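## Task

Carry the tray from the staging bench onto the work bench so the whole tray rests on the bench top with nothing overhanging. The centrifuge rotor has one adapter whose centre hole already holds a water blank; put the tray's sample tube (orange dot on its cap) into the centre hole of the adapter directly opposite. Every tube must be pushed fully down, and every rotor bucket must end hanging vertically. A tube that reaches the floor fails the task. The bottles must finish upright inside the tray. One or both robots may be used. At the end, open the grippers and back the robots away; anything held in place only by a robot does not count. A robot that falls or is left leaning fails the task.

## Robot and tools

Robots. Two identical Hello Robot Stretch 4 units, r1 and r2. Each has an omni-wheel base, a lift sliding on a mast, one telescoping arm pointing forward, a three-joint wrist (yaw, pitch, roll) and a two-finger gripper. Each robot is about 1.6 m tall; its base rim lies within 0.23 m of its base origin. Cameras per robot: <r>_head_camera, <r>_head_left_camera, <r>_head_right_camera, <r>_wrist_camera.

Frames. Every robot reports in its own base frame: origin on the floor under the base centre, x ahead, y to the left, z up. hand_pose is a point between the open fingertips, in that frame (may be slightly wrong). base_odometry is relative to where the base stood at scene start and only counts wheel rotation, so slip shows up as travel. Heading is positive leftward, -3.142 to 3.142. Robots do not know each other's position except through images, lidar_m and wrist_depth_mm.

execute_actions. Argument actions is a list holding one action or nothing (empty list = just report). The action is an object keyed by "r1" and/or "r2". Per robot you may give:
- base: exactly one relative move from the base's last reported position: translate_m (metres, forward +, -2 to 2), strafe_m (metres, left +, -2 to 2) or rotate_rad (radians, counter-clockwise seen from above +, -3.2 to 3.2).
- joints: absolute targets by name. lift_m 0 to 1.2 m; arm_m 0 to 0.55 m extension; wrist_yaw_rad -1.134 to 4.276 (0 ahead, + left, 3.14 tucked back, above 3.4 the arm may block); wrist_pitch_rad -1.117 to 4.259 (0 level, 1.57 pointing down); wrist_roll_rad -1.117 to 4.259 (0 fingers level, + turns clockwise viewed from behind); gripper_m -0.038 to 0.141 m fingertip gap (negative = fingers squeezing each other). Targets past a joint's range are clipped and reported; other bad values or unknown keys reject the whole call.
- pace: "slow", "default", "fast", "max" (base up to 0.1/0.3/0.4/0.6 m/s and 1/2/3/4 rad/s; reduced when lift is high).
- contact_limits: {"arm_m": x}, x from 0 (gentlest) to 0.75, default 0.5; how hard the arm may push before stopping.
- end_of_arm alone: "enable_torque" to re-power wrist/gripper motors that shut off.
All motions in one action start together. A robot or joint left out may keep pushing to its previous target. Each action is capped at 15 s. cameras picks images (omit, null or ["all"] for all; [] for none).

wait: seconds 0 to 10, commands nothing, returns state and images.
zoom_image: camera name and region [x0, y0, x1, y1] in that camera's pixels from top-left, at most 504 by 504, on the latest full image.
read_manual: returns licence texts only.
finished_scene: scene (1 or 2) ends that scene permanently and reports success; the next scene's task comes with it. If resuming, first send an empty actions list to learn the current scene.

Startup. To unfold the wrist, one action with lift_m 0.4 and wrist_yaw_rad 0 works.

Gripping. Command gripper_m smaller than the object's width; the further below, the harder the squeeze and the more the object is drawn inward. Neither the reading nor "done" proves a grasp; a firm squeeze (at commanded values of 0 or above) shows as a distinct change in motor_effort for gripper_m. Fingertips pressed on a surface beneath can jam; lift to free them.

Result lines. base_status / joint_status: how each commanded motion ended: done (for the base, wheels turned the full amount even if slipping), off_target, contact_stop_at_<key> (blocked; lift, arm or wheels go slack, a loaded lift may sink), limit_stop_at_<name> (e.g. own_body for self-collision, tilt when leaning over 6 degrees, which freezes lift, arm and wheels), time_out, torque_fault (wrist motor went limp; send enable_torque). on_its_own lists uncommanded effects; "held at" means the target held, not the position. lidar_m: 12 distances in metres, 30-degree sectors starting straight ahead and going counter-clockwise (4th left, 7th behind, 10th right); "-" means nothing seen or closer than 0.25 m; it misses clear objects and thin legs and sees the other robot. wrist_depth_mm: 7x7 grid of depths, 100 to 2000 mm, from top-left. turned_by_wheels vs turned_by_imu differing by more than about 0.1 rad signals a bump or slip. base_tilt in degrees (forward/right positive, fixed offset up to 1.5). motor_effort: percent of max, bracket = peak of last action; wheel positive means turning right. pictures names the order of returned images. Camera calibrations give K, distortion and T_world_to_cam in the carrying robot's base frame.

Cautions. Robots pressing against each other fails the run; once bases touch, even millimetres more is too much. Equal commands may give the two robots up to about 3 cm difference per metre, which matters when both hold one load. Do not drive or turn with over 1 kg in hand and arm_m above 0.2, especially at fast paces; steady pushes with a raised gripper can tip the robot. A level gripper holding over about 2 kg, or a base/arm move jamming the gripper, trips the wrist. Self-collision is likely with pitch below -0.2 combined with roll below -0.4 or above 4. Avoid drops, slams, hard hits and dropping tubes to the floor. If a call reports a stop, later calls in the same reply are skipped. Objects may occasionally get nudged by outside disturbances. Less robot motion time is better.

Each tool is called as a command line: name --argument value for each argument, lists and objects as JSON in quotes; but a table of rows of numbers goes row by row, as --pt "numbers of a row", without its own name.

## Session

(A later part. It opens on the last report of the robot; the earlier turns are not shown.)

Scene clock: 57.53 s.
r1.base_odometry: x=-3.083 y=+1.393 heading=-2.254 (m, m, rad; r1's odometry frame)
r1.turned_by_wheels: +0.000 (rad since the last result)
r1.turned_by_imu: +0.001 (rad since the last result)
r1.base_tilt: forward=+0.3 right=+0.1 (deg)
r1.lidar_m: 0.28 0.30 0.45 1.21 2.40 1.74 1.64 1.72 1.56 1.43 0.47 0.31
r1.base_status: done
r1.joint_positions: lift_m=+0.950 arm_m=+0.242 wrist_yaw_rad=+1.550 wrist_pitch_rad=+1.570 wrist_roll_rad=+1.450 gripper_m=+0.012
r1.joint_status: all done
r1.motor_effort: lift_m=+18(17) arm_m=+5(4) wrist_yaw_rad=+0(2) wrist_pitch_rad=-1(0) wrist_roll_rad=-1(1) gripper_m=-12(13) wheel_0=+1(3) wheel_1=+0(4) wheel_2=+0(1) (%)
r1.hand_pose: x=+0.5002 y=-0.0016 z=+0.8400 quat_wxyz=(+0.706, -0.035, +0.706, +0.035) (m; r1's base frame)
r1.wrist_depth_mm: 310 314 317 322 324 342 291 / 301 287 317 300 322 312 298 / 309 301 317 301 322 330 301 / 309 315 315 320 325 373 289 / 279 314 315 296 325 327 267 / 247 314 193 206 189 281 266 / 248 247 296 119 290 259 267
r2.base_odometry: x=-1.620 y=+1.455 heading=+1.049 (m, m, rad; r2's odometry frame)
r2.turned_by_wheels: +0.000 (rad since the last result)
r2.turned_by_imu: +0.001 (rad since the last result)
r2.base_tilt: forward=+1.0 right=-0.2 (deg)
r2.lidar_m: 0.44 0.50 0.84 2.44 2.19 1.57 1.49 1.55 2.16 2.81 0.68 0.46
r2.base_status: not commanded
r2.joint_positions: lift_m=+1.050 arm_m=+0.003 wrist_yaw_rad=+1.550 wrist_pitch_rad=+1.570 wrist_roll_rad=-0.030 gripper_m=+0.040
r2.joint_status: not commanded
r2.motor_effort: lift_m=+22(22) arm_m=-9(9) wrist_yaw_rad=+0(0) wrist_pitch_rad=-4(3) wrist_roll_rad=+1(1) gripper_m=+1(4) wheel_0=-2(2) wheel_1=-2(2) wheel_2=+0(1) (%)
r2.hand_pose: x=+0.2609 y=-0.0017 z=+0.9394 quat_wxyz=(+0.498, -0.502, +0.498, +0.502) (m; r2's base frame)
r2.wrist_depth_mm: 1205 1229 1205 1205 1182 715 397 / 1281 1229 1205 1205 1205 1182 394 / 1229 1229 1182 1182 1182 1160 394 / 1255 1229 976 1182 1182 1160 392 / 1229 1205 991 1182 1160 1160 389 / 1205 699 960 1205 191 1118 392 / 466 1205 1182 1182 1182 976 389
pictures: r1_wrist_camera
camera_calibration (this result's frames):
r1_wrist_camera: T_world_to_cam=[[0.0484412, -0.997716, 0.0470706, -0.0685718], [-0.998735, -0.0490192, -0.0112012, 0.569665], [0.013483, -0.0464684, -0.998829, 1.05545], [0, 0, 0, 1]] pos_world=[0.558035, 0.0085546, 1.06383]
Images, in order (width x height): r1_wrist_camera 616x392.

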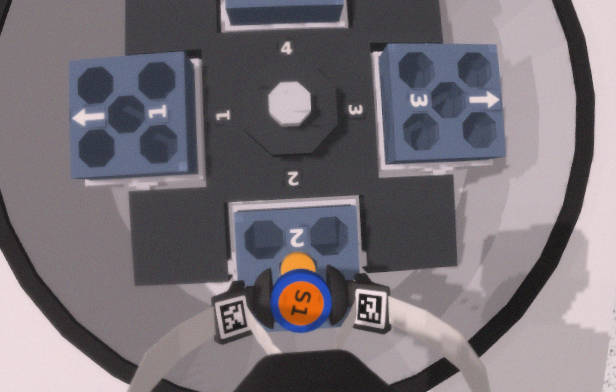

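execute_actions --actions '[{"r1": {"joints": {"lift_m": 0.903}, "pace": "slow"}}]' --cameras '[]'

execute_actions --actions '[{"r1": {"joints": {"gripper_m": 0.048}}}]' --cameras '["r1_wrist_camera"]'

Scene clock: 58.93 s.
r1.base_odometry: x=-3.083 y=+1.393 heading=-2.254 (m, m, rad; r1's odometry frame)
r1.turned_by_wheels: +0.000 (rad since the last result)
r1.turned_by_imu: +0.001 (rad since the last result)
r1.base_tilt: forward=+0.4 right=+0.1 (deg)
r1.lidar_m: 0.31 0.31 0.44 1.22 2.40 1.74 1.66 1.71 1.56 1.49 0.43 0.33
r1.base_status: not commanded
r1.joint_positions: lift_m=+0.903 arm_m=+0.242 wrist_yaw_rad=+1.550 wrist_pitch_rad=+1.570 wrist_roll_rad=+1.450 gripper_m=+0.012
r1.joint_status: all done
r1.motor_effort: lift_m=+18(18) arm_m=+5(5) wrist_yaw_rad=+2(1) wrist_pitch_rad=-1(0) wrist_roll_rad=-1(1) gripper_m=-13(13) wheel_0=+1(1) wheel_1=+0(0) wheel_2=+0(0) (%)
r1.hand_pose: x=+0.5002 y=-0.0016 z=+0.7930 quat_wxyz=(+0.706, -0.035, +0.706, +0.035) (m; r1's base frame)
r1.wrist_depth_mm: 260 250 270 273 276 255 290 / 240 241 270 252 274 253 285 / 249 241 270 273 274 263 287 / 298 267 271 273 278 325 289 / 281 266 268 247 277 286 259 / 241 287 193 206 189 282 229 / 209 236 279 119 282 215 -
r2.base_odometry: x=-1.620 y=+1.455 heading=+1.049 (m, m, rad; r2's odometry frame)
r2.turned_by_wheels: +0.000 (rad since the last result)
r2.turned_by_imu: +0.001 (rad since the last result)
r2.base_tilt: forward=+1.0 right=-0.1 (deg)
r2.lidar_m: 0.45 0.51 0.85 2.45 2.16 1.59 1.49 1.53 2.17 2.82 0.66 0.47
r2.base_status: not commanded
r2.joint_positions: lift_m=+1.050 arm_m=+0.003 wrist_yaw_rad=+1.550 wrist_pitch_rad=+1.570 wrist_roll_rad=-0.030 gripper_m=+0.040
r2.joint_status: not commanded
r2.motor_effort: lift_m=+23(23) arm_m=-9(9) wrist_yaw_rad=+1(0) wrist_pitch_rad=-2(3) wrist_roll_rad=+0(1) gripper_m=-5(2) wheel_0=-2(2) wheel_1=-2(2) wheel_2=+0(1) (%)
r2.hand_pose: x=+0.2609 y=-0.0017 z=+0.9394 quat_wxyz=(+0.498, -0.502, +0.498, +0.502) (m; r2's base frame)
r2.wrist_depth_mm: 1229 1205 1205 1229 1160 715 394 / 1229 1229 1205 1205 1160 1160 392 / 1229 1205 1205 1205 1182 1138 394 / 1229 1229 960 1205 1182 1160 392 / 1205 1229 976 1182 1182 1138 392 / 1229 691 976 1205 192 1182 392 / 469 1182 1205 1160 1160 991 392
pictures: none
No camera images: the call's "cameras" was empty. Leave "cameras" out to get every camera's image.

Scene clock: 60.07 s.
r1.base_odometry: x=-3.083 y=+1.393 heading=-2.254 (m, m, rad; r1's odometry frame)
r1.turned_by_wheels: +0.000 (rad since the last result)
r1.turned_by_imu: +0.000 (rad since the last result)
r1.base_tilt: forward=+0.4 right=+0.1 (deg)
r1.lidar_m: 0.29 0.29 0.45 1.19 2.44 1.76 1.63 1.74 1.57 1.47 0.44 0.30
r1.base_status: not commanded
r1.joint_positions: lift_m=+0.903 arm_m=+0.242 wrist_yaw_rad=+1.550 wrist_pitch_rad=+1.570 wrist_roll_rad=+1.450 gripper_m=+0.048
r1.joint_status: all done
r1.motor_effort: lift_m=+18(18) arm_m=+5(5) wrist_yaw_rad=+0(1) wrist_pitch_rad=-1(0) wrist_roll_rad=+0(1) gripper_m=-3(14) wheel_0=+1(1) wheel_1=+0(0) wheel_2=+0(0) (%)
r1.hand_pose: x=+0.5002 y=-0.0016 z=+0.7930 quat_wxyz=(+0.706, -0.035, +0.706, +0.035) (m; r1's base frame)
r1.wrist_depth_mm: 262 248 271 272 276 256 290 / 245 241 270 252 276 254 285 / 249 241 271 272 274 262 287 / 300 267 270 273 278 329 289 / 279 266 267 244 278 286 260 / 240 287 196 216 196 281 229 / 210 236 279 125 277 219 -
r2.base_odometry: x=-1.620 y=+1.455 heading=+1.049 (m, m, rad; r2's odometry frame)
r2.turned_by_wheels: +0.000 (rad since the last result)
r2.turned_by_imu: +0.000 (rad since the last result)
r2.base_tilt: forward=+0.9 right=-0.1 (deg)
r2.lidar_m: 0.45 0.49 0.84 2.43 2.17 1.59 1.46 1.52 2.15 2.78 0.67 0.50
r2.base_status: not commanded
r2.joint_positions: lift_m=+1.050 arm_m=+0.003 wrist_yaw_rad=+1.550 wrist_pitch_rad=+1.570 wrist_roll_rad=-0.030 gripper_m=+0.040
r2.joint_status: not commanded
r2.motor_effort: lift_m=+22(22) arm_m=-9(9) wrist_yaw_rad=+0(0) wrist_pitch_rad=-5(3) wrist_roll_rad=+0(1) gripper_m=+2(3) wheel_0=-2(2) wheel_1=-2(1) wheel_2=+0(0) (%)
r2.hand_pose: x=+0.2609 y=-0.0017 z=+0.9394 quat_wxyz=(+0.498, -0.502, +0.498, +0.502) (m; r2's base frame)
r2.wrist_depth_mm: 1229 1205 1229 1205 1182 707 397 / 1255 1255 1229 1229 1160 1160 392 / 1281 1229 1205 1182 1182 1160 394 / 1255 1205 991 1160 1205 1160 394 / 1229 1205 976 1205 1160 1205 397 / 1229 699 976 1182 193 1160 392 / 473 1229 1205 1160 1160 991 392
pictures: r1_wrist_camera
camera_calibration (this result's frames):
r1_wrist_camera: T_world_to_cam=[[0.0484409, -0.997716, 0.0470704, -0.0663594], [-0.998735, -0.0490188, -0.0112012, 0.56914], [0.013483, -0.0464683, -0.998829, 1.00851], [0, 0, 0, 1]] pos_world=[0.558037, 0.00855456, 1.01683]
Images, in order (width x height): r1_wrist_camera 616x392.

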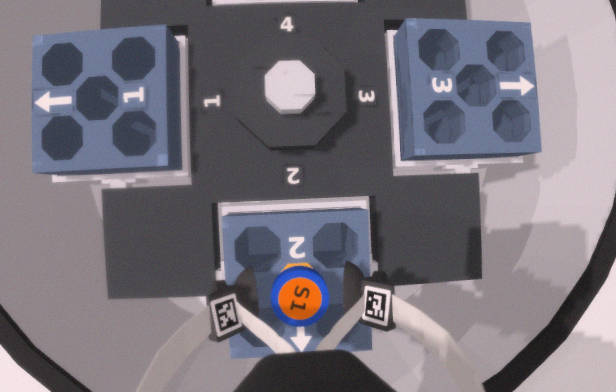

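execute_actions --actions '[{"r1": {"joints": {"lift_m": 1.0}, "pace": "fast"}}]' --cameras '["r1_wrist_camera"]'

execute_actions --actions '[{"r1": {"base": {"translate_m": -0.2}, "joints": {"arm_m": 0.0, "lift_m": 1.05}, "pace": "fast"}}]' --cameras '["r1_head_camera", "r2_head_camera", "r1_head_left_camera"]'

Scene clock: 61.40 s.
r1.base_odometry: x=-3.083 y=+1.393 heading=-2.254 (m, m, rad; r1's odometry frame)
r1.turned_by_wheels: +0.000 (rad since the last result)
r1.turned_by_imu: +0.000 (rad since the last result)
r1.base_tilt: forward=+0.4 right=+0.1 (deg)
r1.lidar_m: 0.29 0.31 0.46 1.23 2.40 1.74 1.64 1.72 1.56 1.47 0.44 0.32
r1.base_status: not commanded
r1.joint_positions: lift_m=+1.000 arm_m=+0.242 wrist_yaw_rad=+1.550 wrist_pitch_rad=+1.570 wrist_roll_rad=+1.450 gripper_m=+0.048
r1.joint_status: all done
r1.motor_effort: lift_m=+24(26) arm_m=+5(5) wrist_yaw_rad=+1(2) wrist_pitch_rad=-1(0) wrist_roll_rad=-1(1) gripper_m=-4(4) wheel_0=+1(1) wheel_1=+0(0) wheel_2=-1(0) (%)
r1.hand_pose: x=+0.5002 y=-0.0016 z=+0.8895 quat_wxyz=(+0.706, -0.035, +0.706, +0.035) (m; r1's base frame)
r1.wrist_depth_mm: 310 373 366 364 375 364 319 / 324 362 368 370 368 362 319 / 330 343 368 351 364 362 320 / 314 382 364 370 377 394 319 / 297 364 366 345 377 342 320 / 296 315 196 349 196 315 319 / 296 298 301 125 312 317 319
r2.base_odometry: x=-1.620 y=+1.455 heading=+1.049 (m, m, rad; r2's odometry frame)
r2.turned_by_wheels: +0.000 (rad since the last result)
r2.turned_by_imu: +0.001 (rad since the last result)
r2.base_tilt: forward=+0.9 right=-0.2 (deg)
r2.lidar_m: 0.47 0.49 0.82 2.44 2.18 1.57 1.49 1.54 2.13 2.77 0.66 0.49
r2.base_status: not commanded
r2.joint_positions: lift_m=+1.050 arm_m=+0.003 wrist_yaw_rad=+1.550 wrist_pitch_rad=+1.570 wrist_roll_rad=-0.030 gripper_m=+0.040
r2.joint_status: not commanded
r2.motor_effort: lift_m=+23(22) arm_m=-9(9) wrist_yaw_rad=+0(0) wrist_pitch_rad=-3(3) wrist_roll_rad=+1(1) gripper_m=-4(1) wheel_0=-2(2) wheel_1=-2(2) wheel_2=+0(0) (%)
r2.hand_pose: x=+0.2609 y=-0.0017 z=+0.9394 quat_wxyz=(+0.498, -0.502, +0.498, +0.502) (m; r2's base frame)
r2.wrist_depth_mm: 1281 1229 1229 1205 1182 699 394 / 1255 1229 1205 1182 1205 1160 397 / 1229 1229 1205 1160 1205 1160 394 / 1229 1229 1008 1182 1182 1160 394 / 1255 1205 960 1160 1182 1160 394 / 1229 691 976 1160 193 1160 389 / 466 1205 1182 1205 1160 960 392
pictures: r1_wrist_camera
camera_calibration (this result's frames):
r1_wrist_camera: T_world_to_cam=[[0.0484414, -0.997716, 0.0470706, -0.0709017], [-0.998735, -0.0490193, -0.0112012, 0.570224], [0.013483, -0.0464684, -0.998829, 1.10489], [0, 0, 0, 1]] pos_world=[0.55804, 0.00855461, 1.11332]
Images, in order (width x height): r1_wrist_camera 616x392.

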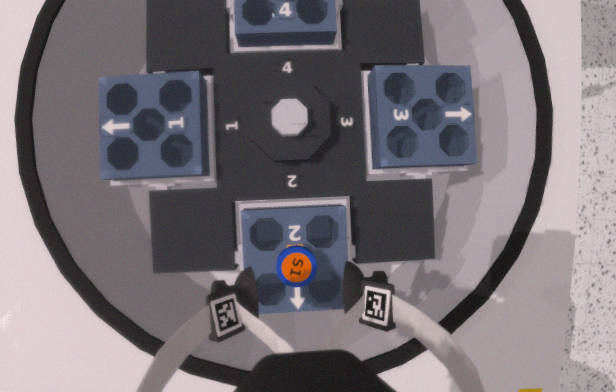

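Scene clock: 63.33 s.
r1.base_odometry: x=-2.957 y=+1.548 heading=-2.254 (m, m, rad; r1's odometry frame)
r1.turned_by_wheels: +0.000 (rad since the last result)
r1.turned_by_imu: +0.001 (rad since the last result)
r1.base_tilt: forward=+0.4 right=+0.1 (deg)
r1.lidar_m: 0.48 0.51 0.76 2.04 2.13 1.51 1.45 1.51 1.58 1.46 1.53 0.53
r1.base_status: done
r1.joint_positions: lift_m=+1.050 arm_m=+0.001 wrist_yaw_rad=+1.550 wrist_pitch_rad=+1.570 wrist_roll_rad=+1.450 gripper_m=+0.048
r1.joint_status: all done
r1.motor_effort: lift_m=+24(26) arm_m=-5(8) wrist_yaw_rad=+0(1) wrist_pitch_rad=+0(1) wrist_roll_rad=-1(1) gripper_m=-5(3) wheel_0=+0(4) wheel_1=+0(3) wheel_2=-1(8) (%)
r1.hand_pose: x=+0.2592 y=-0.0016 z=+0.9395 quat_wxyz=(+0.706, -0.035, +0.706, +0.035) (m; r1's base frame)
r1.wrist_depth_mm: 750 517 488 477 466 455 1229 / 1118 723 699 668 634 640 1255 / 1138 1160 1182 1182 1205 1229 1229 / 1160 1182 1205 1182 1205 1229 1229 / 1138 1160 1182 976 1205 1205 1255 / 1138 1160 196 960 196 1229 1229 / 1160 1138 976 125 1205 1229 1229
r2.base_odometry: x=-1.620 y=+1.455 heading=+1.049 (m, m, rad; r2's odometry frame)
r2.turned_by_wheels: +0.000 (rad since the last result)
r2.turned_by_imu: +0.001 (rad since the last result)
r2.base_tilt: forward=+0.9 right=-0.1 (deg)
r2.lidar_m: 0.44 0.48 0.84 2.43 2.17 1.58 1.49 1.54 2.14 2.82 0.68 0.49
r2.base_status: not commanded
r2.joint_positions: lift_m=+1.050 arm_m=+0.003 wrist_yaw_rad=+1.550 wrist_pitch_rad=+1.570 wrist_roll_rad=-0.030 gripper_m=+0.040
r2.joint_status: not commanded
r2.motor_effort: lift_m=+22(23) arm_m=-9(9) wrist_yaw_rad=-1(0) wrist_pitch_rad=-3(2) wrist_roll_rad=+1(1) gripper_m=-4(2) wheel_0=-2(2) wheel_1=-2(2) wheel_2=+0(0) (%)
r2.hand_pose: x=+0.2609 y=-0.0017 z=+0.9394 quat_wxyz=(+0.498, -0.502, +0.498, +0.502) (m; r2's base frame)
r2.wrist_depth_mm: 1255 1229 1205 1205 1182 707 397 / 1205 1229 1205 1182 1138 1160 394 / 1205 1205 1229 1182 1182 1160 394 / 1229 1229 976 1205 1182 1160 394 / 1205 1255 960 1182 1160 1182 392 / 1255 699 976 1182 191 1160 394 / 469 1205 1205 1160 1182 976 387
pictures: r1_head_camera, r1_head_left_camera, r2_head_camera
Images, in order (width x height): r1_head_camera 420x560, r1_head_left_camera 420x672, r2_head_camera 420x560.

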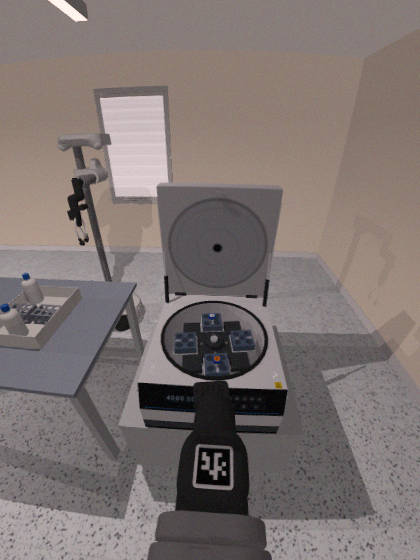

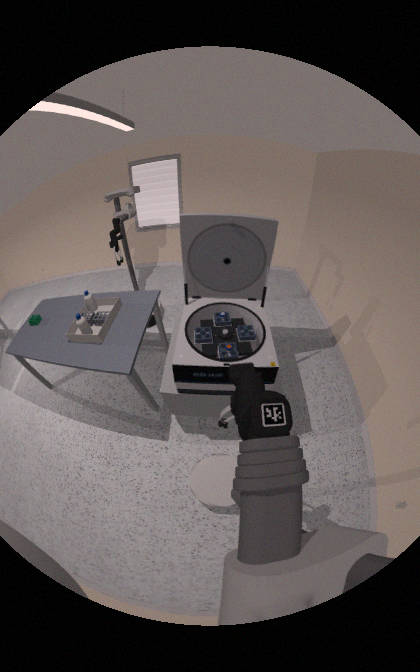

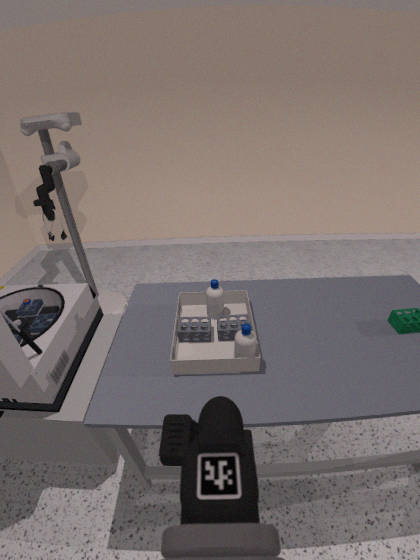

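The tray is on the bench with both bottles standing, the sample tube is seated opposite the blank, and both robots are clear.

finished_scene --scene 2

The scene is finished: the task was done.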